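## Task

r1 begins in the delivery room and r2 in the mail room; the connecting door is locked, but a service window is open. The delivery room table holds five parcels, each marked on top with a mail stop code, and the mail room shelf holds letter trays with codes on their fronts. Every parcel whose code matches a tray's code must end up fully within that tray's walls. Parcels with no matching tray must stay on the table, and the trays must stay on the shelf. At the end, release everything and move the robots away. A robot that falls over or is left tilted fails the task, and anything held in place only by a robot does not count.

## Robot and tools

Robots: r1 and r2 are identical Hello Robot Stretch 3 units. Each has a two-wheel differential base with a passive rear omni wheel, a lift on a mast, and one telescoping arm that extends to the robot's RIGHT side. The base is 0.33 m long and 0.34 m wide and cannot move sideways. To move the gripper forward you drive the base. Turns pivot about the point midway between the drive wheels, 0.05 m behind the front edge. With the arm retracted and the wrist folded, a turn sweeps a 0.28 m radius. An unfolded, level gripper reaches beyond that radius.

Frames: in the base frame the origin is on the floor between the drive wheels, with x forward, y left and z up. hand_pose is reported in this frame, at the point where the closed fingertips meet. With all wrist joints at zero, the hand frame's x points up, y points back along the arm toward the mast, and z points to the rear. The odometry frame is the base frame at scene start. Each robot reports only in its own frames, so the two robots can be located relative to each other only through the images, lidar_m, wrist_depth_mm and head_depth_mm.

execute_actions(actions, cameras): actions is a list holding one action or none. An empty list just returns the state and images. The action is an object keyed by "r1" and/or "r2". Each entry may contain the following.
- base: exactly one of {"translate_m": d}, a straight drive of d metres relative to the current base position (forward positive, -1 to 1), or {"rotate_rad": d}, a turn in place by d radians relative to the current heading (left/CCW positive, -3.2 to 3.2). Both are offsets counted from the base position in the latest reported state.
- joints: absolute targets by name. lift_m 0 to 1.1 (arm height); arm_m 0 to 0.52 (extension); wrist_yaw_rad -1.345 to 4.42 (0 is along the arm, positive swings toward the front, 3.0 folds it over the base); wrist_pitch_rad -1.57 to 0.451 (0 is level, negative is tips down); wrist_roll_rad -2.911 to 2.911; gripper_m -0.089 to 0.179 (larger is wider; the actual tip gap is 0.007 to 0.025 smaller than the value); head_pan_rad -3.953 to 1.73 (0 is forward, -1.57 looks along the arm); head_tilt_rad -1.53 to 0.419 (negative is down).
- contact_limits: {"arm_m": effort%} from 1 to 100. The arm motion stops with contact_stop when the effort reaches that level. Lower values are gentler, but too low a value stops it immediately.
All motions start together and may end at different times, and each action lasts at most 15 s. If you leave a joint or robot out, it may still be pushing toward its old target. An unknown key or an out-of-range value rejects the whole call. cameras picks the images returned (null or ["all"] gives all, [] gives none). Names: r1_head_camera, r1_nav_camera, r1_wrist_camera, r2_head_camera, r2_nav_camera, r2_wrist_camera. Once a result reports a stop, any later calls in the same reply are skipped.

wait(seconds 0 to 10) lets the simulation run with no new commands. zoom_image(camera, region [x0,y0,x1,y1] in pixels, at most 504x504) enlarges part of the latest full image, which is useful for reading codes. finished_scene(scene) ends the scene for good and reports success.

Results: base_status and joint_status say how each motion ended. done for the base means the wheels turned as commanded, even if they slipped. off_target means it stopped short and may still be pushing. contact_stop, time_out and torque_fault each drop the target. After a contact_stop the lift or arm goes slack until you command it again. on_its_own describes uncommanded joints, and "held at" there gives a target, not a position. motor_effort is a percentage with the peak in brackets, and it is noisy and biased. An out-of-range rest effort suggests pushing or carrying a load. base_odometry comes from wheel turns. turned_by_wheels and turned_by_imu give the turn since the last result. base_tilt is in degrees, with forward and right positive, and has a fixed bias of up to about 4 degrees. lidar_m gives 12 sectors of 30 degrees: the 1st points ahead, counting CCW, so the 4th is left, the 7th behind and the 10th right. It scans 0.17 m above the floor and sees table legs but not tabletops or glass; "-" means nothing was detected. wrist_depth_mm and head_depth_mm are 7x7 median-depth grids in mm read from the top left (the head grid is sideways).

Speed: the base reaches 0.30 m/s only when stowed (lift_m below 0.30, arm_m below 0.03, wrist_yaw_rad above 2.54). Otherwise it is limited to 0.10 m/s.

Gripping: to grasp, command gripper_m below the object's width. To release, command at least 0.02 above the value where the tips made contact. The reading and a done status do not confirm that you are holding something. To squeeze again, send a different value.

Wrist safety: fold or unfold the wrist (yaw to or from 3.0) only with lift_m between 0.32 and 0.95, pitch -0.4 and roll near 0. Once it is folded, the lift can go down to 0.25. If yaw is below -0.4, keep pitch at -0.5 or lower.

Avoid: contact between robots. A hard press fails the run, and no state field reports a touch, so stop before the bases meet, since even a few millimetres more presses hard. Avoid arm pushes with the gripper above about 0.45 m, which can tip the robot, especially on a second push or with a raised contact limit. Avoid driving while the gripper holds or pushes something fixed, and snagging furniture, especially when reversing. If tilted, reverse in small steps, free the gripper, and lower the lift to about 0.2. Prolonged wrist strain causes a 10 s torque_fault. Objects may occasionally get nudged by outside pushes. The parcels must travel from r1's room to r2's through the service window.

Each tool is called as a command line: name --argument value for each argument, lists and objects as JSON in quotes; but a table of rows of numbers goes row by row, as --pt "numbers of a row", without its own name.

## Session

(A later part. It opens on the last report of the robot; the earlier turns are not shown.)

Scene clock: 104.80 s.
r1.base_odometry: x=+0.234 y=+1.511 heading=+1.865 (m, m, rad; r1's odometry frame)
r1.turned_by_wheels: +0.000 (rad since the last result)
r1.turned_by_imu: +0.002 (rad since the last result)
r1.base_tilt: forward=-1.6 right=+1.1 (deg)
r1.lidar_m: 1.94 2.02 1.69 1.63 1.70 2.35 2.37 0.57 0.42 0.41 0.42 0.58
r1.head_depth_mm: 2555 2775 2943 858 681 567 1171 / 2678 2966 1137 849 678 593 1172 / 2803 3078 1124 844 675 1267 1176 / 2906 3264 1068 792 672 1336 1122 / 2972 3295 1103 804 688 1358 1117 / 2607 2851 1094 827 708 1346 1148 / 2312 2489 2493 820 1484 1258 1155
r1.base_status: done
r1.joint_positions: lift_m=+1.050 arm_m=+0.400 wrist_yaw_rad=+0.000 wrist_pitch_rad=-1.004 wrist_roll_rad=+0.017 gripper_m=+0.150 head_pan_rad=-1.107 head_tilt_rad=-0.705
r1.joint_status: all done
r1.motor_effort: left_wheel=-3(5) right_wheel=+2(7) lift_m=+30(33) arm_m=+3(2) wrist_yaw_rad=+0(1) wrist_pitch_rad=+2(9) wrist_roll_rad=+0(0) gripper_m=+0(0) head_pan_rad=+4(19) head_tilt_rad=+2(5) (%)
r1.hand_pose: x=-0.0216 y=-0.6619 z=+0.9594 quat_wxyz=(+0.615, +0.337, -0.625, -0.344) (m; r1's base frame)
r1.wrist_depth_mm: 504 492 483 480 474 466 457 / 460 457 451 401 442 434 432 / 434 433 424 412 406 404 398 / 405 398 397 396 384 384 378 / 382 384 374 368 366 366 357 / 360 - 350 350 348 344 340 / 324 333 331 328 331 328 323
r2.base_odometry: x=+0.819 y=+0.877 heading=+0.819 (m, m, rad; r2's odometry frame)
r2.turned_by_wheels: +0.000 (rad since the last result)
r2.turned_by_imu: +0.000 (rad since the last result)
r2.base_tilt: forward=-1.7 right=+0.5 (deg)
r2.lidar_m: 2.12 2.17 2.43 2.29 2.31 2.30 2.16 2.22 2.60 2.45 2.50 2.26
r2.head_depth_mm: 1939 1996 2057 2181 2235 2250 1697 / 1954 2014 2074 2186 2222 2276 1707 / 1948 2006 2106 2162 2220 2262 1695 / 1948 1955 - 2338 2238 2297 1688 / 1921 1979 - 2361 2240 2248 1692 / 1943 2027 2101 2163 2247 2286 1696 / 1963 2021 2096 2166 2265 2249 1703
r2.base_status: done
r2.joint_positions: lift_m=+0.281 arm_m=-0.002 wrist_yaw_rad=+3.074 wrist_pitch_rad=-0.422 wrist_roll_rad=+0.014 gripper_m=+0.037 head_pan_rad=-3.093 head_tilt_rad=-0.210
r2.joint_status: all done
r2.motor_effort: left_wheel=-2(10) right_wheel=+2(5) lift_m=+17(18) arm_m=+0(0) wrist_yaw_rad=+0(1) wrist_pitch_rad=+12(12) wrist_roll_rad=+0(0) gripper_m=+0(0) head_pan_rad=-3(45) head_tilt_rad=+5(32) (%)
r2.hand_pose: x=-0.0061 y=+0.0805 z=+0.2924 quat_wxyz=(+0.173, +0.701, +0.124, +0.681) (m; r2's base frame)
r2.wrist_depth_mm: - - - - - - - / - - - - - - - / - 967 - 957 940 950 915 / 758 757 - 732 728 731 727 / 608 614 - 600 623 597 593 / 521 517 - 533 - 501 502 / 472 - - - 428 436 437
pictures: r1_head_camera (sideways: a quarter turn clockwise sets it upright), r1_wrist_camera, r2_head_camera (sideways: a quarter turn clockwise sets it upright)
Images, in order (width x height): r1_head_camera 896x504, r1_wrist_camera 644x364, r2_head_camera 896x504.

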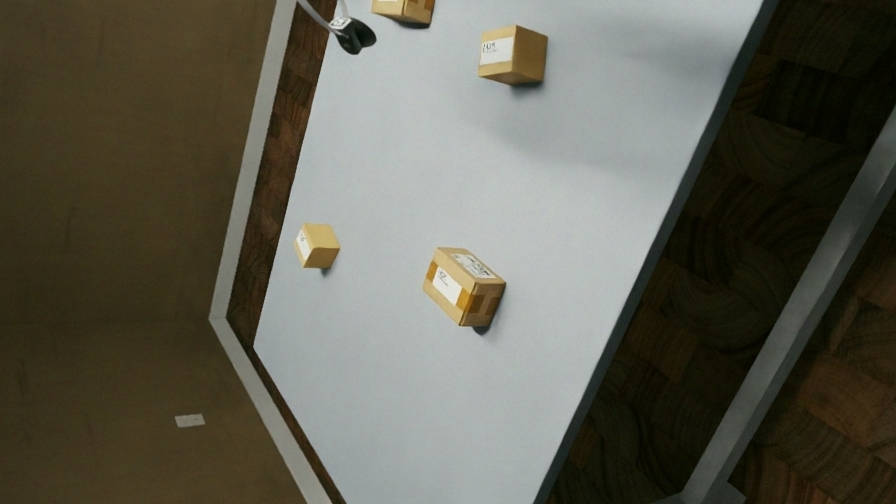

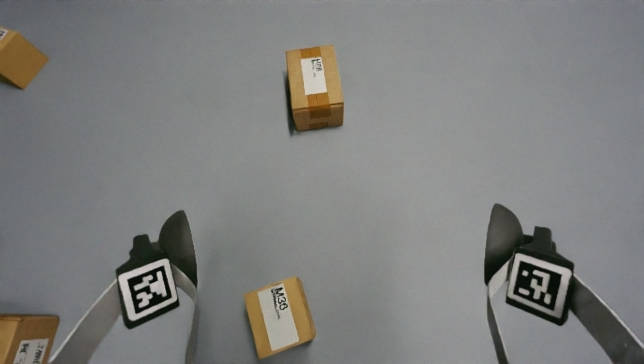

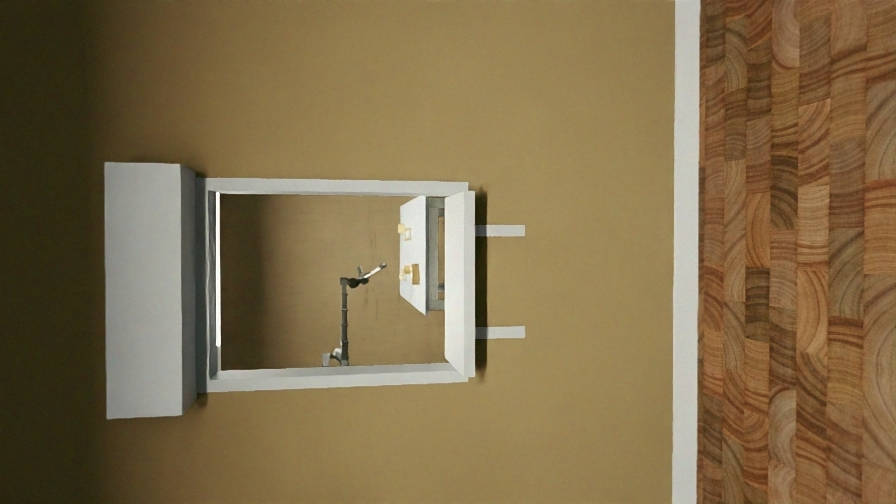

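zoom_image --camera "r1_wrist_camera" --region '[230, 30, 370, 364]'

zoom_image --camera "r1_head_camera" --region '[420, 245, 510, 330]'

zoom_image --camera "r1_head_camera" --region '[285, 218, 345, 275]'

zoom_image --camera "r1_wrist_camera" --region '[290, 45, 345, 100]'

Region (230, 30, 370, 364) of r1_wrist_camera's 644x364 image, scaled by 1.509; it fills the left 211 columns of this view, and the rest is white.

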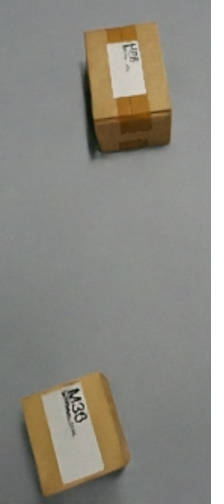

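Region (420, 245, 510, 330) of r1_head_camera's 896x504 image, scaled by 5.600, with more detail than that image has.

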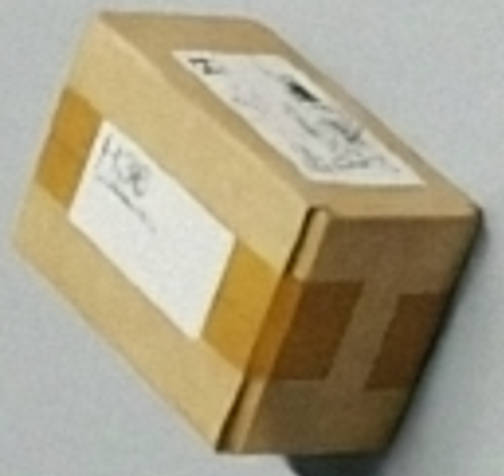

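Region (285, 218, 345, 275) of r1_head_camera's 896x504 image, scaled by 8.400, with more detail than that image has; it fills the top 479 rows of this view, and the rest is white.

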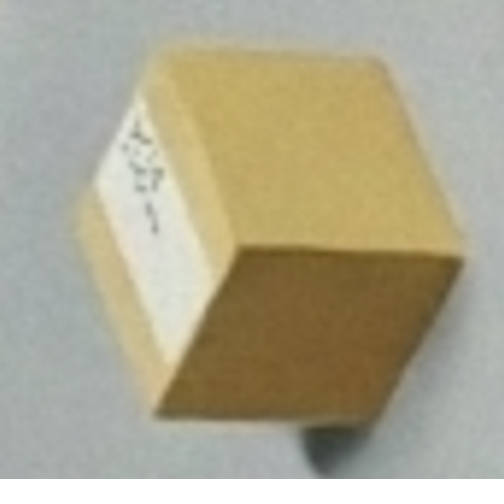

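Region (290, 45, 345, 100) of r1_wrist_camera's 644x364 image, scaled by 9.164.

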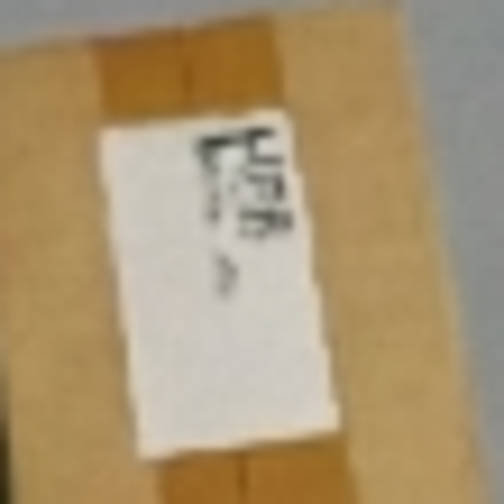

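execute_actions --actions '[{"r1": {"joints": {"lift_m": 0.97, "arm_m": 0.52, "wrist_pitch_rad": -0.9}}, "r2": {"base": {"rotate_rad": -0.0}}}]' --cameras '["r1_wrist_camera"]'

Scene clock: 121.33 s.
r1.base_odometry: x=+0.234 y=+1.511 heading=+1.865 (m, m, rad; r1's odometry frame)
r1.turned_by_wheels: +0.000 (rad since the last result)
r1.turned_by_imu: +0.001 (rad since the last result)
r1.base_tilt: forward=-1.7 right=+0.9 (deg)
r1.lidar_m: 1.94 2.03 1.69 1.63 1.70 2.35 2.37 0.57 0.42 0.41 0.42 0.58
r1.head_depth_mm: 2540 2831 2766 859 683 568 1182 / 2643 2930 1137 850 680 593 1172 / 2769 3097 1123 844 674 1277 1174 / 2924 3254 1068 799 670 1329 1120 / 2949 3316 1108 803 684 1355 1111 / 2596 2902 1093 831 705 1344 1153 / 2304 2499 2502 823 1477 1264 1146
r1.base_status: not commanded
r1.joint_positions: lift_m=+0.970 arm_m=+0.520 wrist_yaw_rad=+0.000 wrist_pitch_rad=-0.914 wrist_roll_rad=+0.017 gripper_m=+0.150 head_pan_rad=-1.107 head_tilt_rad=-0.705
r1.joint_status: all done
r1.motor_effort: left_wheel=-3(3) right_wheel=+3(4) lift_m=+22(25) arm_m=+3(4) wrist_yaw_rad=+0(0) wrist_pitch_rad=+5(6) wrist_roll_rad=+0(0) gripper_m=+1(0) head_pan_rad=+3(4) head_tilt_rad=+2(2) (%)
r1.hand_pose: x=-0.0216 y=-0.8021 z=+0.8913 quat_wxyz=(+0.629, +0.309, -0.640, -0.315) (m; r1's base frame)
r1.wrist_depth_mm: 450 435 433 429 420 414 407 / 406 402 387 390 380 376 369 / 369 361 358 353 348 345 341 / 340 334 328 273 322 319 315 / 313 313 306 290 300 298 294 / 293 - 284 281 281 277 275 / 277 265 266 265 261 258 257
r2.base_odometry: x=+0.819 y=+0.877 heading=+0.819 (m, m, rad; r2's odometry frame)
r2.turned_by_wheels: +0.000 (rad since the last result)
r2.turned_by_imu: +0.000 (rad since the last result)
r2.base_tilt: forward=-1.6 right=+0.5 (deg)
r2.lidar_m: 2.13 2.17 2.43 2.29 2.32 2.31 2.17 2.21 2.61 2.45 2.51 2.26
r2.head_depth_mm: 1942 1997 2066 2149 2233 2266 1685 / 1950 2012 2071 2139 2234 2300 1684 / 1950 1994 2110 2200 2251 2259 1689 / 1950 1965 - 2348 2229 2247 1697 / 1943 1954 - 2331 2243 2256 1691 / 1954 1996 2102 2176 2242 2286 1698 / 1973 2038 2100 2179 2276 2263 1691
r2.base_status: done
r2.joint_positions: lift_m=+0.281 arm_m=-0.002 wrist_yaw_rad=+3.074 wrist_pitch_rad=-0.422 wrist_roll_rad=+0.014 gripper_m=+0.037 head_pan_rad=-3.093 head_tilt_rad=-0.210
r2.joint_status: not commanded
r2.motor_effort: left_wheel=-1(1) right_wheel=+0(1) lift_m=+18(17) arm_m=+0(1) wrist_yaw_rad=+0(1) wrist_pitch_rad=+12(12) wrist_roll_rad=+0(0) gripper_m=+0(0) head_pan_rad=-3(4) head_tilt_rad=+6(4) (%)
r2.hand_pose: x=-0.0061 y=+0.0805 z=+0.2924 quat_wxyz=(+0.173, +0.701, +0.124, +0.681) (m; r2's base frame)
r2.wrist_depth_mm: - - - - - - - / - - - - - - - / - 978 - 944 944 950 946 / 744 761 - 746 730 728 725 / 616 620 - 619 612 601 587 / 526 520 - 529 - 508 501 / 458 - - - 431 442 433
pictures: r1_wrist_camera
Images, in order (width x height): r1_wrist_camera 644x364.

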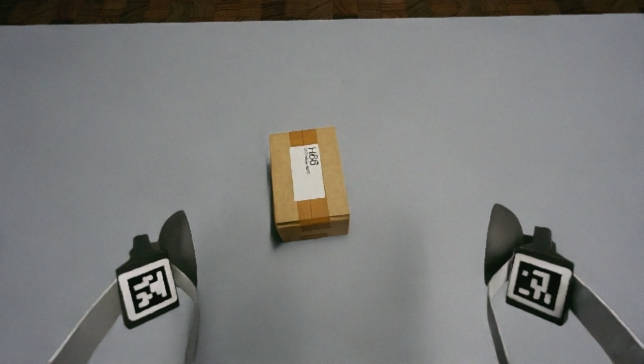

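zoom_image --camera "r1_wrist_camera" --region '[280, 135, 340, 195]'

Region (280, 135, 340, 195) of r1_wrist_camera's 644x364 image, scaled by 8.400.

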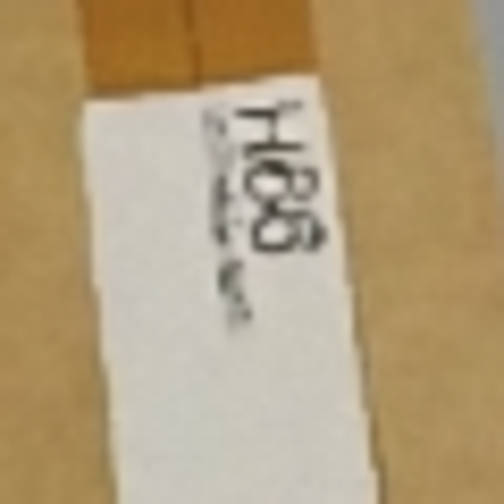

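execute_actions --actions '[{"r1": {"base": {"translate_m": 0.28}, "joints": {"wrist_yaw_rad": 0.45, "wrist_pitch_rad": -0.8, "head_pan_rad": -1.5, "head_tilt_rad": -0.8}}, "r2": {"base": {"translate_m": -0.8}, "joints": {"head_tilt_rad": -0.3}}}]' --cameras '["r1_head_camera", "r1_wrist_camera", "r2_head_camera"]'

Scene clock: 140.83 s.
r1.base_odometry: x=+0.153 y=+1.779 heading=+1.865 (m, m, rad; r1's odometry frame)
r1.turned_by_wheels: +0.000 (rad since the last result)
r1.turned_by_imu: +0.001 (rad since the last result)
r1.base_tilt: forward=-1.5 right=+1.1 (deg)
r1.lidar_m: 1.66 1.73 1.69 1.63 1.70 2.34 2.65 0.57 0.42 0.41 0.42 0.58
r1.head_depth_mm: 2486 2907 920 743 634 1307 1102 / - 2902 975 764 632 1309 1102 / 2514 2903 962 759 629 1311 1092 / 2648 2896 955 705 642 1301 1103 / 2686 2931 956 751 639 1294 1106 / 2722 2959 945 748 636 1295 1108 / 2726 2885 933 741 651 1281 1098
r1.base_status: done
r1.joint_positions: lift_m=+0.970 arm_m=+0.520 wrist_yaw_rad=+0.448 wrist_pitch_rad=-0.816 wrist_roll_rad=+0.017 gripper_m=+0.150 head_pan_rad=-1.493 head_tilt_rad=-0.790
r1.joint_status: all done
r1.motor_effort: left_wheel=-3(5) right_wheel=+2(9) lift_m=+22(22) arm_m=+3(3) wrist_yaw_rad=+1(5) wrist_pitch_rad=+6(7) wrist_roll_rad=+0(0) gripper_m=+0(0) head_pan_rad=-4(31) head_tilt_rad=-5(13) (%)
r1.hand_pose: x=+0.0469 y=-0.8071 z=+0.9057 quat_wxyz=(+0.690, +0.417, -0.576, -0.133) (m; r1's base frame)
r1.wrist_depth_mm: - - 510 - - - - / - 460 444 435 433 - - / 417 407 401 346 391 382 375 / 371 365 359 355 348 345 340 / 332 334 325 321 320 317 311 / 305 - 295 295 290 287 287 / 288 276 277 273 270 269 265
r2.base_odometry: x=+0.273 y=+0.293 heading=+0.819 (m, m, rad; r2's odometry frame)
r2.turned_by_wheels: +0.000 (rad since the last result)
r2.turned_by_imu: +0.000 (rad since the last result)
r2.base_tilt: forward=-1.6 right=+0.5 (deg)
r2.lidar_m: 2.92 2.98 2.37 2.21 2.09 1.46 1.37 1.40 1.82 2.51 2.57 3.10
r2.head_depth_mm: 1182 1234 1304 1377 1458 1552 1533 / 1181 1238 1311 1380 1458 1542 1550 / 1186 1261 1332 1386 1457 1542 1546 / 1236 - - 1557 1465 1549 1546 / 1233 - - 1563 1466 1558 1532 / 1235 - - 1570 1470 1568 1545 / 1231 - 1411 1407 1476 1563 1556
r2.base_status: done
r2.joint_positions: lift_m=+0.281 arm_m=-0.002 wrist_yaw_rad=+3.074 wrist_pitch_rad=-0.422 wrist_roll_rad=+0.014 gripper_m=+0.037 head_pan_rad=-3.093 head_tilt_rad=-0.297
r2.joint_status: all done
r2.motor_effort: left_wheel=-2(10) right_wheel=+2(4) lift_m=+18(17) arm_m=+0(0) wrist_yaw_rad=-1(0) wrist_pitch_rad=+12(12) wrist_roll_rad=+0(0) gripper_m=+0(0) head_pan_rad=-4(3) head_tilt_rad=-2(15) (%)
r2.hand_pose: x=-0.0061 y=+0.0805 z=+0.2924 quat_wxyz=(+0.173, +0.701, +0.124, +0.681) (m; r2's base frame)
r2.wrist_depth_mm: - - - - - - - / - - - - - - - / - 998 - 958 936 936 915 / 762 759 - 750 726 717 714 / 618 600 - 609 617 593 593 / 528 519 - 529 - 508 499 / 459 - - - 426 437 432
pictures: r1_head_camera (sideways: a quarter turn clockwise sets it upright), r1_wrist_camera, r2_head_camera (sideways: a quarter turn clockwise sets it upright)
Images, in order (width x height): r1_head_camera 896x504, r1_wrist_camera 644x364, r2_head_camera 896x504.

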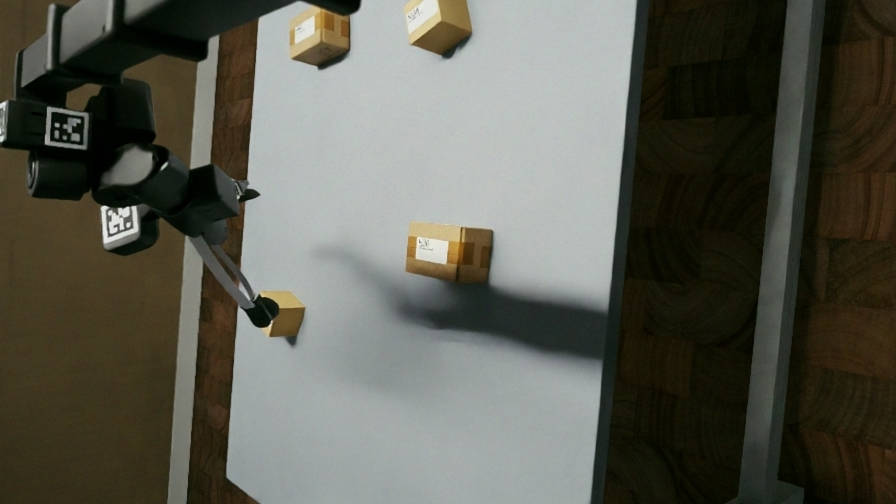

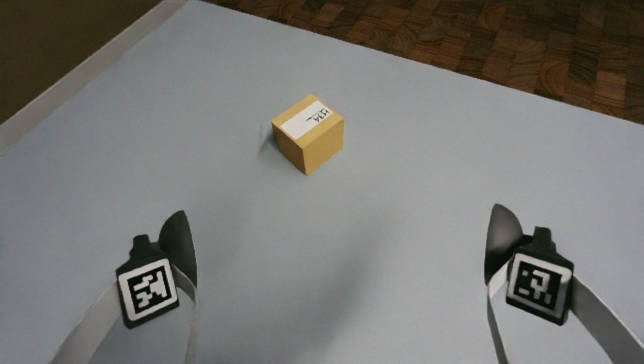

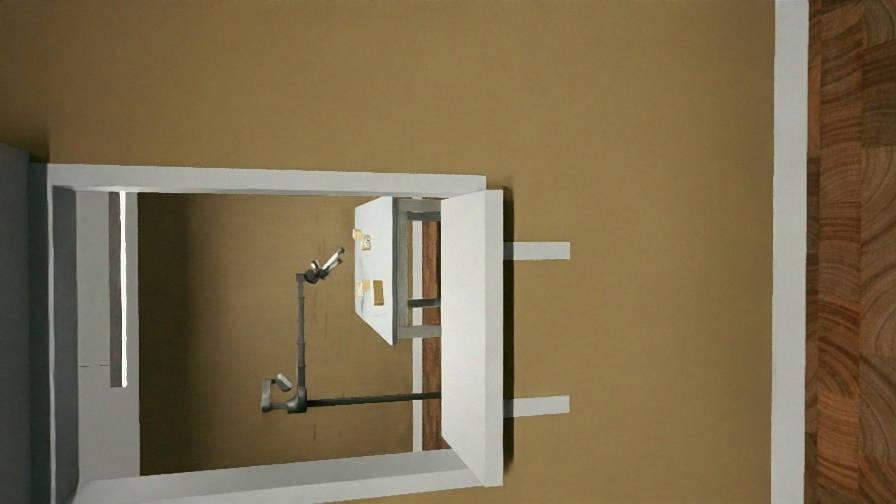

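zoom_image --camera "r1_wrist_camera" --region '[270, 90, 350, 150]'

zoom_image --camera "r1_head_camera" --region '[400, 215, 500, 290]'

Region (270, 90, 350, 150) of r1_wrist_camera's 644x364 image, scaled by 6.300; it fills the top 378 rows of this view, and the rest is white.

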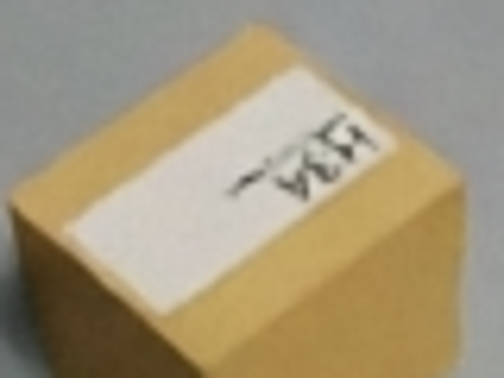

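Region (400, 215, 500, 290) of r1_head_camera's 896x504 image, scaled by 5.040, with more detail than that image has; it fills the top 378 rows of this view, and the rest is white.

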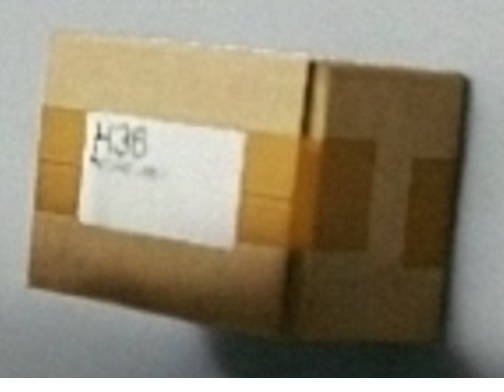

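execute_actions --actions '[{"r1": {"joints": {"lift_m": 1.0, "arm_m": 0.43, "wrist_yaw_rad": 0.0, "wrist_pitch_rad": -1.55}}, "r2": {"base": {"translate_m": -0.3}, "joints": {"head_tilt_rad": -0.4}}}]' --cameras '["r1_head_camera", "r1_wrist_camera"]'

Scene clock: 155.23 s.
r1.base_odometry: x=+0.153 y=+1.779 heading=+1.865 (m, m, rad; r1's odometry frame)
r1.turned_by_wheels: +0.000 (rad since the last result)
r1.turned_by_imu: +0.001 (rad since the last result)
r1.base_tilt: forward=-1.6 right=+0.9 (deg)
r1.lidar_m: 1.66 1.73 1.68 1.63 1.69 2.35 2.65 0.57 0.42 0.41 0.42 0.58
r1.head_depth_mm: - 2970 917 740 635 1309 1106 / - 2934 968 761 632 1307 1095 / - - 925 760 630 1303 1097 / 2678 2912 953 703 642 1296 1093 / 2697 2920 948 751 638 1300 1101 / 2716 2959 937 747 635 1285 1093 / 2723 2930 934 742 649 1285 1099
r1.base_status: not commanded
r1.joint_positions: lift_m=+1.000 arm_m=+0.430 wrist_yaw_rad=+0.002 wrist_pitch_rad=-1.543 wrist_roll_rad=+0.017 gripper_m=+0.150 head_pan_rad=-1.493 head_tilt_rad=-0.790
r1.joint_status: all done
r1.motor_effort: left_wheel=-3(4) right_wheel=+2(4) lift_m=+31(31) arm_m=-2(7) wrist_yaw_rad=-1(1) wrist_pitch_rad=-2(6) wrist_roll_rad=+0(0) gripper_m=+0(0) head_pan_rad=-3(4) head_tilt_rad=-5(5) (%)
r1.hand_pose: x=-0.0217 y=-0.5582 z=+0.8817 quat_wxyz=(+0.503, +0.489, -0.510, -0.497) (m; r1's base frame)
r1.wrist_depth_mm: 268 266 264 262 261 259 259 / 278 273 268 270 269 267 261 / 285 281 278 273 275 273 248 / 291 290 287 281 284 281 279 / 301 299 296 295 291 287 288 / 311 - 302 303 304 301 294 / 321 320 318 314 310 307 307
r2.base_odometry: x=+0.068 y=+0.074 heading=+0.819 (m, m, rad; r2's odometry frame)
r2.turned_by_wheels: +0.000 (rad since the last result)
r2.turned_by_imu: +0.000 (rad since the last result)
r2.base_tilt: forward=-1.6 right=+0.5 (deg)
r2.lidar_m: 3.20 3.28 2.35 2.18 1.63 1.15 1.08 1.10 1.43 2.53 2.58 3.35
r2.head_depth_mm: 898 960 1025 1100 1194 1308 1369 / 904 956 1029 1103 1200 1314 1370 / 917 977 1047 1116 1201 1309 1379 / - - - 1148 1201 1316 1370 / - - 3883 1144 1200 1317 1383 / - - - 1152 1198 1311 1380 / - - - 1154 1205 1318 1384
r2.base_status: done
r2.joint_positions: lift_m=+0.281 arm_m=-0.002 wrist_yaw_rad=+3.074 wrist_pitch_rad=-0.422 wrist_roll_rad=+0.014 gripper_m=+0.037 head_pan_rad=-3.093 head_tilt_rad=-0.396
r2.joint_status: all done
r2.motor_effort: left_wheel=-2(10) right_wheel=+1(5) lift_m=+17(17) arm_m=+0(0) wrist_yaw_rad=+0(0) wrist_pitch_rad=+12(12) wrist_roll_rad=+0(0) gripper_m=+0(0) head_pan_rad=-3(3) head_tilt_rad=-3(14) (%)
r2.hand_pose: x=-0.0061 y=+0.0805 z=+0.2924 quat_wxyz=(+0.173, +0.701, +0.124, +0.681) (m; r2's base frame)
r2.wrist_depth_mm: - - - - - - - / - - - - - - - / - 971 - 967 958 925 940 / 759 758 - 735 750 726 714 / 629 614 - 597 616 590 588 / 523 513 - 525 - 504 496 / 462 - - - 426 439 436
pictures: r1_head_camera (sideways: a quarter turn clockwise sets it upright), r1_wrist_camera
Images, in order (width x height): r1_head_camera 896x504, r1_wrist_camera 644x364.

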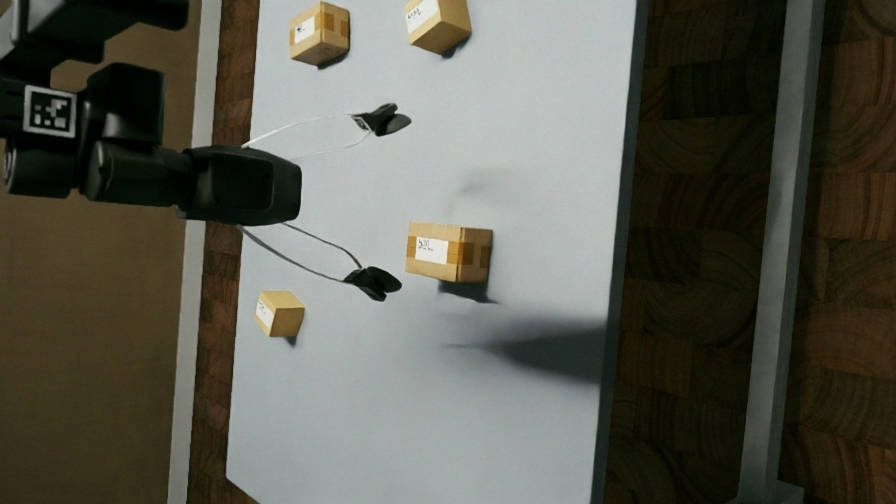

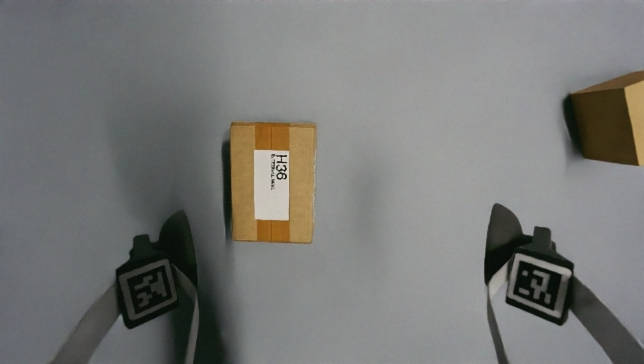

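execute_actions --actions '[{"r1": {"base": {"translate_m": 0.047}, "joints": {"lift_m": 0.965, "arm_m": 0.448}}, "r2": {"base": {"translate_m": -0.2}}}]' --cameras '["r1_wrist_camera"]'

Scene clock: 165.43 s.
r1.base_odometry: x=+0.139 y=+1.824 heading=+1.865 (m, m, rad; r1's odometry frame)
r1.turned_by_wheels: +0.000 (rad since the last result)
r1.turned_by_imu: +0.001 (rad since the last result)
r1.base_tilt: forward=-1.4 right=+1.0 (deg)
r1.lidar_m: 1.61 1.68 1.69 1.62 1.70 2.34 2.70 0.57 0.42 0.41 0.43 0.57
r1.head_depth_mm: 2495 - 940 766 636 1305 1103 / 2550 2911 969 761 631 1306 1105 / 2573 - 910 731 629 1301 1090 / 2657 2919 957 734 640 1310 1090 / 2707 2915 952 751 641 1290 1108 / 2722 2926 938 747 650 1289 1109 / 2726 2913 937 744 645 1273 1105
r1.base_status: done
r1.joint_positions: lift_m=+0.965 arm_m=+0.448 wrist_yaw_rad=+0.001 wrist_pitch_rad=-1.544 wrist_roll_rad=+0.017 gripper_m=+0.150 head_pan_rad=-1.493 head_tilt_rad=-0.790
r1.joint_status: all done
r1.motor_effort: left_wheel=-3(4) right_wheel=+3(7) lift_m=+23(26) arm_m=+3(5) wrist_yaw_rad=-1(1) wrist_pitch_rad=-2(2) wrist_roll_rad=+0(0) gripper_m=+0(1) head_pan_rad=-3(3) head_tilt_rad=-5(4) (%)
r1.hand_pose: x=-0.0217 y=-0.5756 z=+0.8471 quat_wxyz=(+0.503, +0.489, -0.510, -0.497) (m; r1's base frame)
r1.wrist_depth_mm: 234 233 233 229 229 226 226 / 240 240 237 234 235 234 232 / 247 247 245 241 240 238 237 / 257 254 250 199 248 248 243 / 263 260 262 205 254 254 252 / 271 - 269 265 261 265 257 / 280 283 277 273 272 270 268
r2.base_odometry: x=-0.069 y=-0.072 heading=+0.819 (m, m, rad; r2's odometry frame)
r2.turned_by_wheels: +0.000 (rad since the last result)
r2.turned_by_imu: +0.000 (rad since the last result)
r2.base_tilt: forward=-1.6 right=+0.5 (deg)
r2.lidar_m: 3.39 3.35 2.31 2.17 1.33 0.93 0.88 0.90 1.17 2.55 2.60 3.33
r2.head_depth_mm: 728 773 827 891 972 1057 1159 / 728 775 832 898 967 1054 1157 / 735 790 849 914 971 1061 1164 / - - 3897 1137 971 1062 1166 / - - 3542 1140 973 1060 1162 / - - - 1147 975 1072 1172 / - - - 1149 981 1068 1174
r2.base_status: done
r2.joint_positions: lift_m=+0.281 arm_m=-0.002 wrist_yaw_rad=+3.074 wrist_pitch_rad=-0.422 wrist_roll_rad=+0.014 gripper_m=+0.037 head_pan_rad=-3.093 head_tilt_rad=-0.396
r2.joint_status: not commanded
r2.motor_effort: left_wheel=-2(10) right_wheel=+2(7) lift_m=+17(17) arm_m=+1(0) wrist_yaw_rad=+1(0) wrist_pitch_rad=+12(12) wrist_roll_rad=+0(0) gripper_m=-1(0) head_pan_rad=-3(3) head_tilt_rad=-3(2) (%)
r2.hand_pose: x=-0.0061 y=+0.0805 z=+0.2924 quat_wxyz=(+0.173, +0.701, +0.124, +0.681) (m; r2's base frame)
r2.wrist_depth_mm: - - - - - - - / - - - - - - - / - 985 - 962 955 934 911 / 762 776 - 740 731 731 725 / 614 626 - 603 629 591 586 / 519 517 - 527 - 506 508 / 460 - - - 429 427 431
pictures: r1_wrist_camera
Images, in order (width x height): r1_wrist_camera 644x364.

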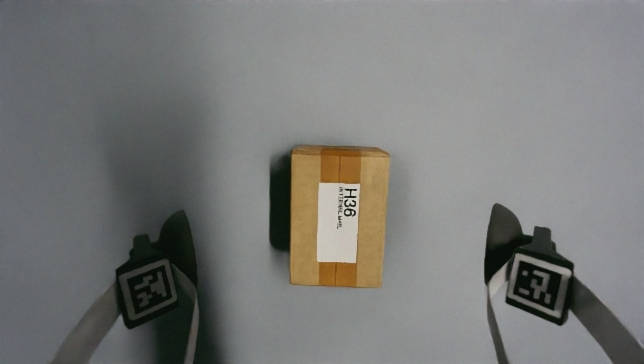

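execute_actions --actions '[{"r1": {"joints": {"lift_m": 0.909, "gripper_m": 0.12}}}]' --cameras '["r1_wrist_camera", "r1_head_camera"]'

Scene clock: 173.07 s.
r1.base_odometry: x=+0.139 y=+1.824 heading=+1.865 (m, m, rad; r1's odometry frame)
r1.turned_by_wheels: +0.000 (rad since the last result)
r1.turned_by_imu: +0.001 (rad since the last result)
r1.base_tilt: forward=-1.5 right=+1.0 (deg)
r1.lidar_m: 1.61 1.67 1.68 1.63 1.69 2.34 2.69 0.58 0.42 0.41 0.43 0.57
r1.head_depth_mm: 2575 2844 - 768 633 1320 1105 / 2578 - 968 765 630 1304 1094 / 2665 - 878 727 627 1297 1093 / 2677 2886 955 732 642 1296 1091 / 2687 2924 946 753 638 1295 1109 / 2705 2978 940 745 649 1284 1104 / 2719 2948 931 741 647 1280 1101
r1.base_status: not commanded
r1.joint_positions: lift_m=+0.909 arm_m=+0.448 wrist_yaw_rad=+0.001 wrist_pitch_rad=-1.544 wrist_roll_rad=+0.017 gripper_m=+0.120 head_pan_rad=-1.493 head_tilt_rad=-0.790
r1.joint_status: all done
r1.motor_effort: left_wheel=-3(3) right_wheel=+3(3) lift_m=+22(23) arm_m=+3(3) wrist_yaw_rad=-1(0) wrist_pitch_rad=-2(2) wrist_roll_rad=+0(0) gripper_m=+0(94) head_pan_rad=-4(4) head_tilt_rad=-4(5) (%)
r1.hand_pose: x=-0.0217 y=-0.5756 z=+0.7911 quat_wxyz=(+0.503, +0.489, -0.510, -0.497) (m; r1's base frame)
r1.wrist_depth_mm: 181 179 177 176 175 175 173 / 186 184 183 182 180 179 177 / 191 189 188 186 185 184 182 / 197 195 193 142 188 189 187 / 202 201 199 145 193 193 193 / 208 207 206 149 200 - 200 / 215 215 212 154 209 208 205
r2.base_odometry: x=-0.069 y=-0.072 heading=+0.819 (m, m, rad; r2's odometry frame)
r2.turned_by_wheels: +0.000 (rad since the last result)
r2.turned_by_imu: +0.000 (rad since the last result)
r2.base_tilt: forward=-1.6 right=+0.5 (deg)
r2.lidar_m: 3.40 3.34 2.32 2.17 1.33 0.93 0.88 0.90 1.17 2.55 2.59 3.35
r2.head_depth_mm: 727 775 829 893 964 1056 1155 / 728 775 832 893 969 1062 1149 / 732 790 846 916 968 1057 1160 / - - 3939 1132 967 1063 1168 / - - 3888 1136 972 1056 1168 / - - - 1147 976 1063 1168 / - - - 1140 976 1071 1174
r2.base_status: not commanded
r2.joint_positions: lift_m=+0.281 arm_m=-0.002 wrist_yaw_rad=+3.074 wrist_pitch_rad=-0.422 wrist_roll_rad=+0.014 gripper_m=+0.037 head_pan_rad=-3.093 head_tilt_rad=-0.396
r2.joint_status: not commanded
r2.motor_effort: left_wheel=-2(2) right_wheel=+3(2) lift_m=+18(18) arm_m=+1(0) wrist_yaw_rad=+1(0) wrist_pitch_rad=+12(12) wrist_roll_rad=+0(0) gripper_m=+0(0) head_pan_rad=-3(3) head_tilt_rad=-2(3) (%)
r2.hand_pose: x=-0.0061 y=+0.0805 z=+0.2924 quat_wxyz=(+0.173, +0.701, +0.124, +0.681) (m; r2's base frame)
r2.wrist_depth_mm: - - - - - - - / - - - - - - - / - - - 970 967 927 912 / 760 752 - 754 735 737 714 / 620 607 - 602 620 588 597 / 518 515 - 531 - 506 504 / 458 - - - 430 437 439
pictures: r1_head_camera (sideways: a quarter turn clockwise sets it upright), r1_wrist_camera
Images, in order (width x height): r1_head_camera 896x504, r1_wrist_camera 644x364.

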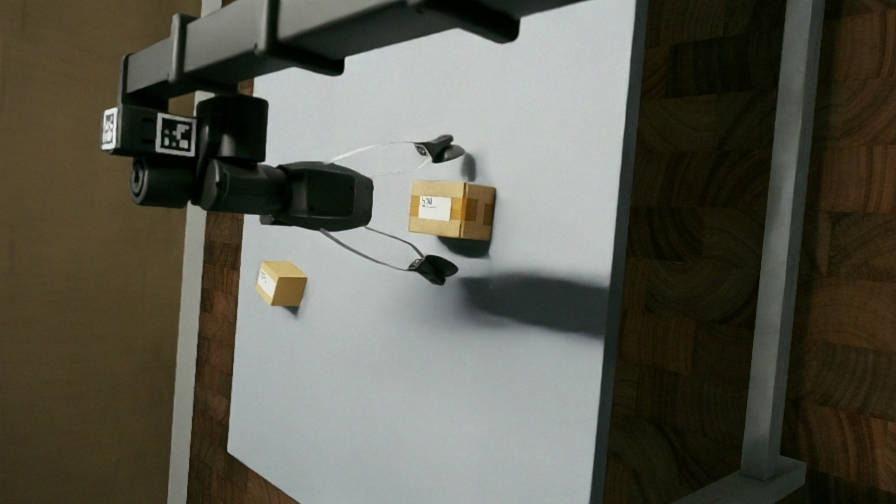

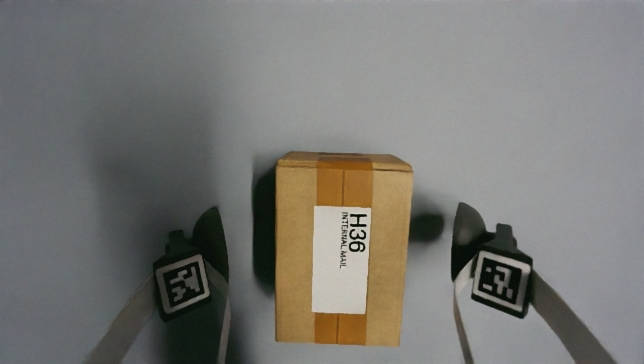

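execute_actions --actions '[{"r1": {"joints": {"lift_m": 0.903, "gripper_m": 0.01}}}]' --cameras '["r1_wrist_camera", "r1_head_camera"]'

Scene clock: 179.47 s.
r1.base_odometry: x=+0.139 y=+1.824 heading=+1.865 (m, m, rad; r1's odometry frame)
r1.turned_by_wheels: +0.000 (rad since the last result)
r1.turned_by_imu: +0.001 (rad since the last result)
r1.base_tilt: forward=-1.6 right=+0.9 (deg)
r1.lidar_m: 1.61 1.68 1.68 1.63 1.69 2.34 2.69 0.57 0.42 0.41 0.43 0.57
r1.head_depth_mm: 2591 2842 - 756 619 1313 1099 / 2629 - 967 765 631 1307 1099 / 2638 - 928 719 628 1301 1097 / 2660 2944 954 726 640 1298 1095 / 2663 2926 950 752 636 1293 1107 / 2694 2965 943 746 649 1282 1103 / 2746 2924 935 743 649 1279 1100
r1.base_status: not commanded
r1.joint_positions: lift_m=+0.903 arm_m=+0.448 wrist_yaw_rad=+0.001 wrist_pitch_rad=-1.544 wrist_roll_rad=+0.017 gripper_m=+0.011 head_pan_rad=-1.493 head_tilt_rad=-0.790
r1.joint_status: all done
r1.motor_effort: left_wheel=-4(3) right_wheel=+3(3) lift_m=+22(22) arm_m=+3(3) wrist_yaw_rad=-1(1) wrist_pitch_rad=-2(2) wrist_roll_rad=+0(0) gripper_m=-23(100) head_pan_rad=-3(4) head_tilt_rad=-4(5) (%)
r1.hand_pose: x=-0.0217 y=-0.5756 z=+0.7851 quat_wxyz=(+0.503, +0.489, -0.510, -0.497) (m; r1's base frame)
r1.wrist_depth_mm: 174 172 172 170 169 168 167 / 179 178 177 175 174 172 172 / 184 184 182 180 179 178 177 / 189 188 187 131 183 184 181 / 196 195 192 133 134 188 187 / 202 200 198 138 138 194 192 / 209 207 205 142 199 200 199
r2.base_odometry: x=-0.069 y=-0.072 heading=+0.819 (m, m, rad; r2's odometry frame)
r2.turned_by_wheels: +0.000 (rad since the last result)
r2.turned_by_imu: +0.000 (rad since the last result)
r2.base_tilt: forward=-1.6 right=+0.5 (deg)
r2.lidar_m: 3.40 3.36 2.31 2.17 1.33 0.93 0.88 0.90 1.16 2.55 2.59 3.34
r2.head_depth_mm: 725 777 825 894 970 1051 1161 / 725 773 830 897 967 1054 1160 / 734 792 847 916 968 1059 1166 / - - 3958 1140 974 1062 1165 / - - 3933 1136 974 1065 1173 / - - - 1146 978 1064 1165 / - - - 1148 980 1064 1176
r2.base_status: not commanded
r2.joint_positions: lift_m=+0.281 arm_m=-0.002 wrist_yaw_rad=+3.074 wrist_pitch_rad=-0.422 wrist_roll_rad=+0.014 gripper_m=+0.037 head_pan_rad=-3.093 head_tilt_rad=-0.396
r2.joint_status: not commanded
r2.motor_effort: left_wheel=-2(2) right_wheel=+2(2) lift_m=+17(17) arm_m=+0(0) wrist_yaw_rad=+1(0) wrist_pitch_rad=+12(12) wrist_roll_rad=+0(0) gripper_m=+0(0) head_pan_rad=-3(3) head_tilt_rad=-2(3) (%)
r2.hand_pose: x=-0.0061 y=+0.0805 z=+0.2924 quat_wxyz=(+0.173, +0.701, +0.124, +0.681) (m; r2's base frame)
r2.wrist_depth_mm: - - - - - - - / - - - - - - - / - 985 - 960 957 927 925 / 763 755 - 733 746 718 726 / 615 612 - 607 616 600 599 / 523 514 - 526 - 506 498 / 467 - - - 427 436 434
pictures: r1_head_camera (sideways: a quarter turn clockwise sets it upright), r1_wrist_camera
Images, in order (width x height): r1_head_camera 896x504, r1_wrist_camera 644x364.

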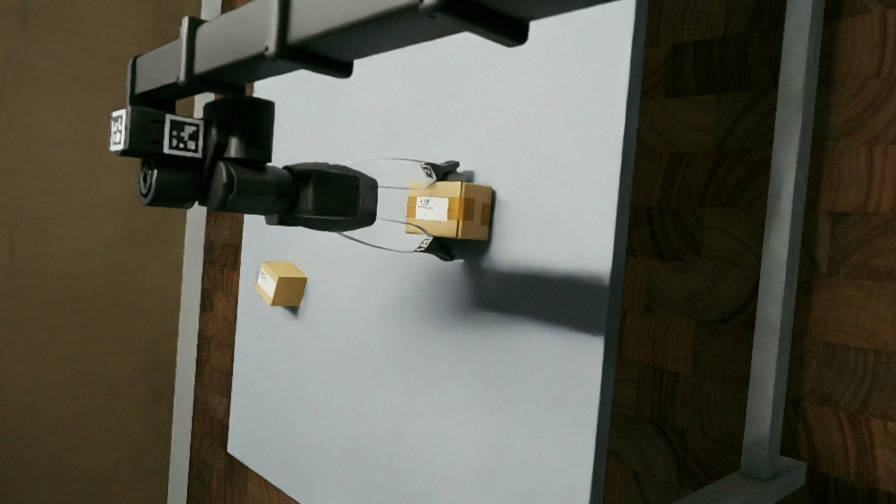

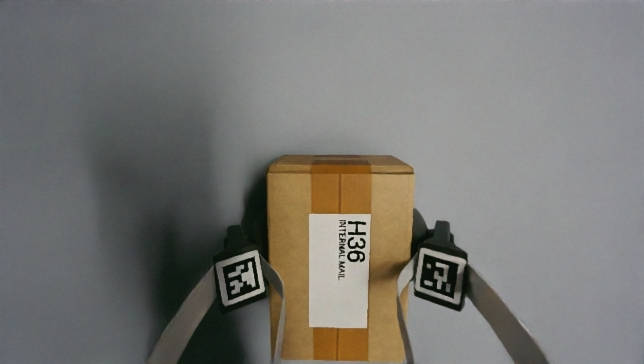

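execute_actions --actions '[{"r1": {"joints": {"lift_m": 0.93}}, "r2": {"joints": {"head_tilt_rad": -0.5}}}]' --cameras '[]'

execute_actions --actions '[{"r1": {"base": {"translate_m": -0.3}, "joints": {"arm_m": 0.0, "head_tilt_rad": -1.1}}, "r2": {"base": {"translate_m": -0.34}}}]' --cameras '["r1_wrist_camera", "r1_head_camera"]'

Scene clock: 193.70 s.
r1.base_odometry: x=+0.139 y=+1.824 heading=+1.865 (m, m, rad; r1's odometry frame)
r1.turned_by_wheels: +0.000 (rad since the last result)
r1.turned_by_imu: +0.001 (rad since the last result)
r1.base_tilt: forward=-1.6 right=+1.0 (deg)
r1.lidar_m: 1.61 1.68 1.68 1.63 1.70 2.34 2.70 0.58 0.42 0.41 0.43 0.57
r1.head_depth_mm: 2607 - 922 770 635 1318 1101 / 2584 2780 964 765 632 1310 1097 / 2608 - 894 707 628 1307 1102 / 2692 2877 953 713 640 1302 1095 / 2713 2926 952 750 638 1293 1101 / 2695 2910 944 745 648 1293 1103 / 2736 2903 935 741 646 1277 1099
r1.base_status: not commanded
r1.joint_positions: lift_m=+0.930 arm_m=+0.448 wrist_yaw_rad=+0.001 wrist_pitch_rad=-1.544 wrist_roll_rad=+0.017 gripper_m=+0.014 head_pan_rad=-1.493 head_tilt_rad=-0.790
r1.joint_status: all done
r1.motor_effort: left_wheel=-3(3) right_wheel=+2(3) lift_m=+31(33) arm_m=+3(3) wrist_yaw_rad=+0(0) wrist_pitch_rad=-2(2) wrist_roll_rad=+0(0) gripper_m=-22(22) head_pan_rad=-3(4) head_tilt_rad=-5(5) (%)
r1.hand_pose: x=-0.0217 y=-0.5756 z=+0.8117 quat_wxyz=(+0.503, +0.489, -0.510, -0.497) (m; r1's base frame)
r1.wrist_depth_mm: 200 198 197 196 194 192 192 / 206 205 203 201 200 198 198 / 211 210 209 207 207 203 202 / 218 217 215 131 210 210 209 / 224 224 221 133 134 216 214 / 232 230 229 138 138 223 222 / 241 238 236 143 229 231 228
r2.base_odometry: x=-0.069 y=-0.072 heading=+0.819 (m, m, rad; r2's odometry frame)
r2.turned_by_wheels: +0.000 (rad since the last result)
r2.turned_by_imu: +0.000 (rad since the last result)
r2.base_tilt: forward=-1.6 right=+0.5 (deg)
r2.lidar_m: 3.39 3.37 2.31 2.17 1.33 0.93 0.88 0.90 1.17 2.54 2.60 3.37
r2.head_depth_mm: 719 777 847 928 1033 1160 1271 / 719 775 846 932 1035 1159 1279 / 726 797 873 923 1038 1170 1270 / - - 3742 949 1038 1172 1272 / - - 2887 955 1040 1173 1268 / - - - 960 1043 1183 1283 / - - - 963 1046 1178 1279
r2.base_status: not commanded
r2.joint_positions: lift_m=+0.281 arm_m=-0.002 wrist_yaw_rad=+3.074 wrist_pitch_rad=-0.422 wrist_roll_rad=+0.014 gripper_m=+0.037 head_pan_rad=-3.093 head_tilt_rad=-0.493
r2.joint_status: all done
r2.motor_effort: left_wheel=-3(2) right_wheel=+2(3) lift_m=+17(17) arm_m=+0(0) wrist_yaw_rad=+0(0) wrist_pitch_rad=+12(12) wrist_roll_rad=+0(0) gripper_m=-1(0) head_pan_rad=-4(3) head_tilt_rad=-3(15) (%)
r2.hand_pose: x=-0.0061 y=+0.0805 z=+0.2924 quat_wxyz=(+0.173, +0.701, +0.124, +0.681) (m; r2's base frame)
r2.wrist_depth_mm: - - - - - - - / - - - - - - - / - 987 - 984 947 923 924 / 757 753 - 750 739 737 724 / 615 615 - 605 626 586 593 / 524 513 - 531 - 508 508 / 468 - - - 422 436 439
pictures: none
No camera images: the call's "cameras" was empty. Leave "cameras" out to get every camera's image.

Scene clock: 198.17 s.
r1.base_odometry: x=+0.226 y=+1.536 heading=+1.865 (m, m, rad; r1's odometry frame)
r1.turned_by_wheels: +0.000 (rad since the last result)
r1.turned_by_imu: -0.001 (rad since the last result)
r1.base_tilt: forward=-1.5 right=+0.9 (deg)
r1.lidar_m: 1.91 1.99 1.69 1.63 1.70 2.35 2.40 0.57 0.42 0.41 0.42 0.58
r1.head_depth_mm: 901 769 - - - 1196 1095 / 899 763 691 - - 1188 1091 / 832 758 685 - - - - / 891 741 659 1372 1271 403 - / 880 749 657 1400 1273 1180 1084 / 873 749 653 1407 1251 1175 1071 / 850 744 650 1400 1251 1169 1072
r1.base_status: done
r1.joint_positions: lift_m=+0.930 arm_m=+0.003 wrist_yaw_rad=+0.001 wrist_pitch_rad=-1.544 wrist_roll_rad=+0.017 gripper_m=+0.014 head_pan_rad=-1.493 head_tilt_rad=-1.086
r1.joint_status: all done
joint sent to its limit — the command would take r1.arm_m past its lower limit, so that joint was sent only as far as its limit.
r1.motor_effort: left_wheel=-3(8) right_wheel=+3(3) lift_m=+31(32) arm_m=-2(2) wrist_yaw_rad=+0(1) wrist_pitch_rad=-2(2) wrist_roll_rad=+0(0) gripper_m=-23(23) head_pan_rad=-3(4) head_tilt_rad=-6(25) (%)
r1.hand_pose: x=-0.0216 y=-0.1305 z=+0.8117 quat_wxyz=(+0.503, +0.489, -0.510, -0.498) (m; r1's base frame)
r1.wrist_depth_mm: 868 954 944 918 785 769 771 / - - 975 982 964 932 932 / 994 993 - 987 988 984 998 / - - - 131 147 994 999 / - - - 133 134 - - / - - - 137 138 - - / - - - 143 - - -
r2.base_odometry: x=-0.301 y=-0.321 heading=+0.819 (m, m, rad; r2's odometry frame)
r2.turned_by_wheels: +0.000 (rad since the last result)
r2.turned_by_imu: +0.000 (rad since the last result)
r2.base_tilt: forward=-1.6 right=+0.5 (deg)
r2.lidar_m: 3.75 3.31 2.28 2.17 0.83 0.58 0.54 0.55 0.72 1.66 2.62 3.38
r2.head_depth_mm: 428 464 505 556 618 694 792 / 425 464 506 557 620 696 792 / 440 468 511 564 611 700 796 / - - 2872 2893 636 547 800 / - - 2862 2947 639 547 802 / - - - 2756 639 548 806 / - - - 2933 640 704 804
r2.base_status: done
r2.joint_positions: lift_m=+0.281 arm_m=-0.002 wrist_yaw_rad=+3.074 wrist_pitch_rad=-0.422 wrist_roll_rad=+0.014 gripper_m=+0.037 head_pan_rad=-3.093 head_tilt_rad=-0.495
r2.joint_status: not commanded
r2.motor_effort: left_wheel=-2(10) right_wheel=+3(4) lift_m=+17(18) arm_m=+0(0) wrist_yaw_rad=+0(0) wrist_pitch_rad=+12(12) wrist_roll_rad=+0(0) gripper_m=+0(0) head_pan_rad=-4(3) head_tilt_rad=-3(4) (%)
r2.hand_pose: x=-0.0061 y=+0.0805 z=+0.2924 quat_wxyz=(+0.173, +0.701, +0.124, +0.681) (m; r2's base frame)
r2.wrist_depth_mm: 799 - - - - - - / 770 - - - - - - / 770 935 - 984 950 930 933 / 716 765 - 767 736 729 722 / 615 615 - 604 626 609 582 / 514 519 - 518 - 502 499 / 459 - - - 427 438 433
pictures: r1_head_camera (sideways: a quarter turn clockwise sets it upright), r1_wrist_camera
Images, in order (width x height): r1_head_camera 896x504, r1_wrist_camera 644x364.

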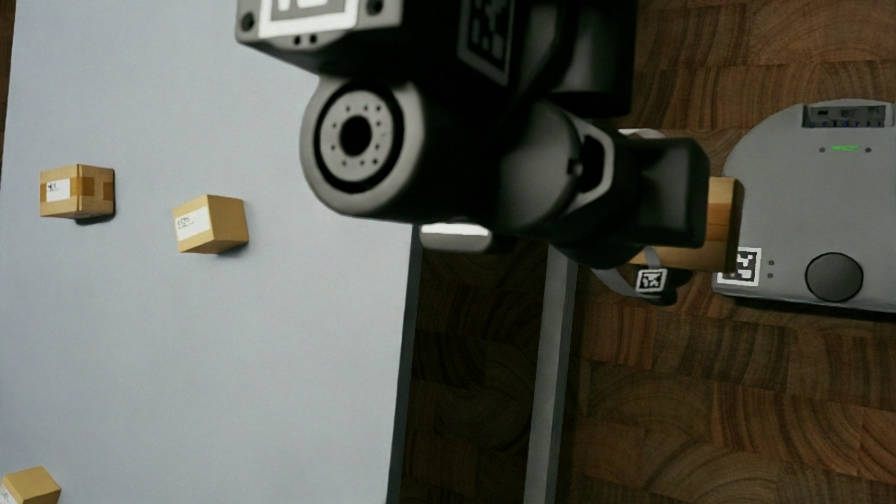

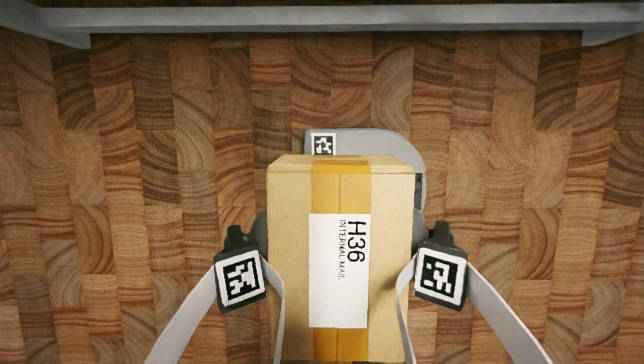

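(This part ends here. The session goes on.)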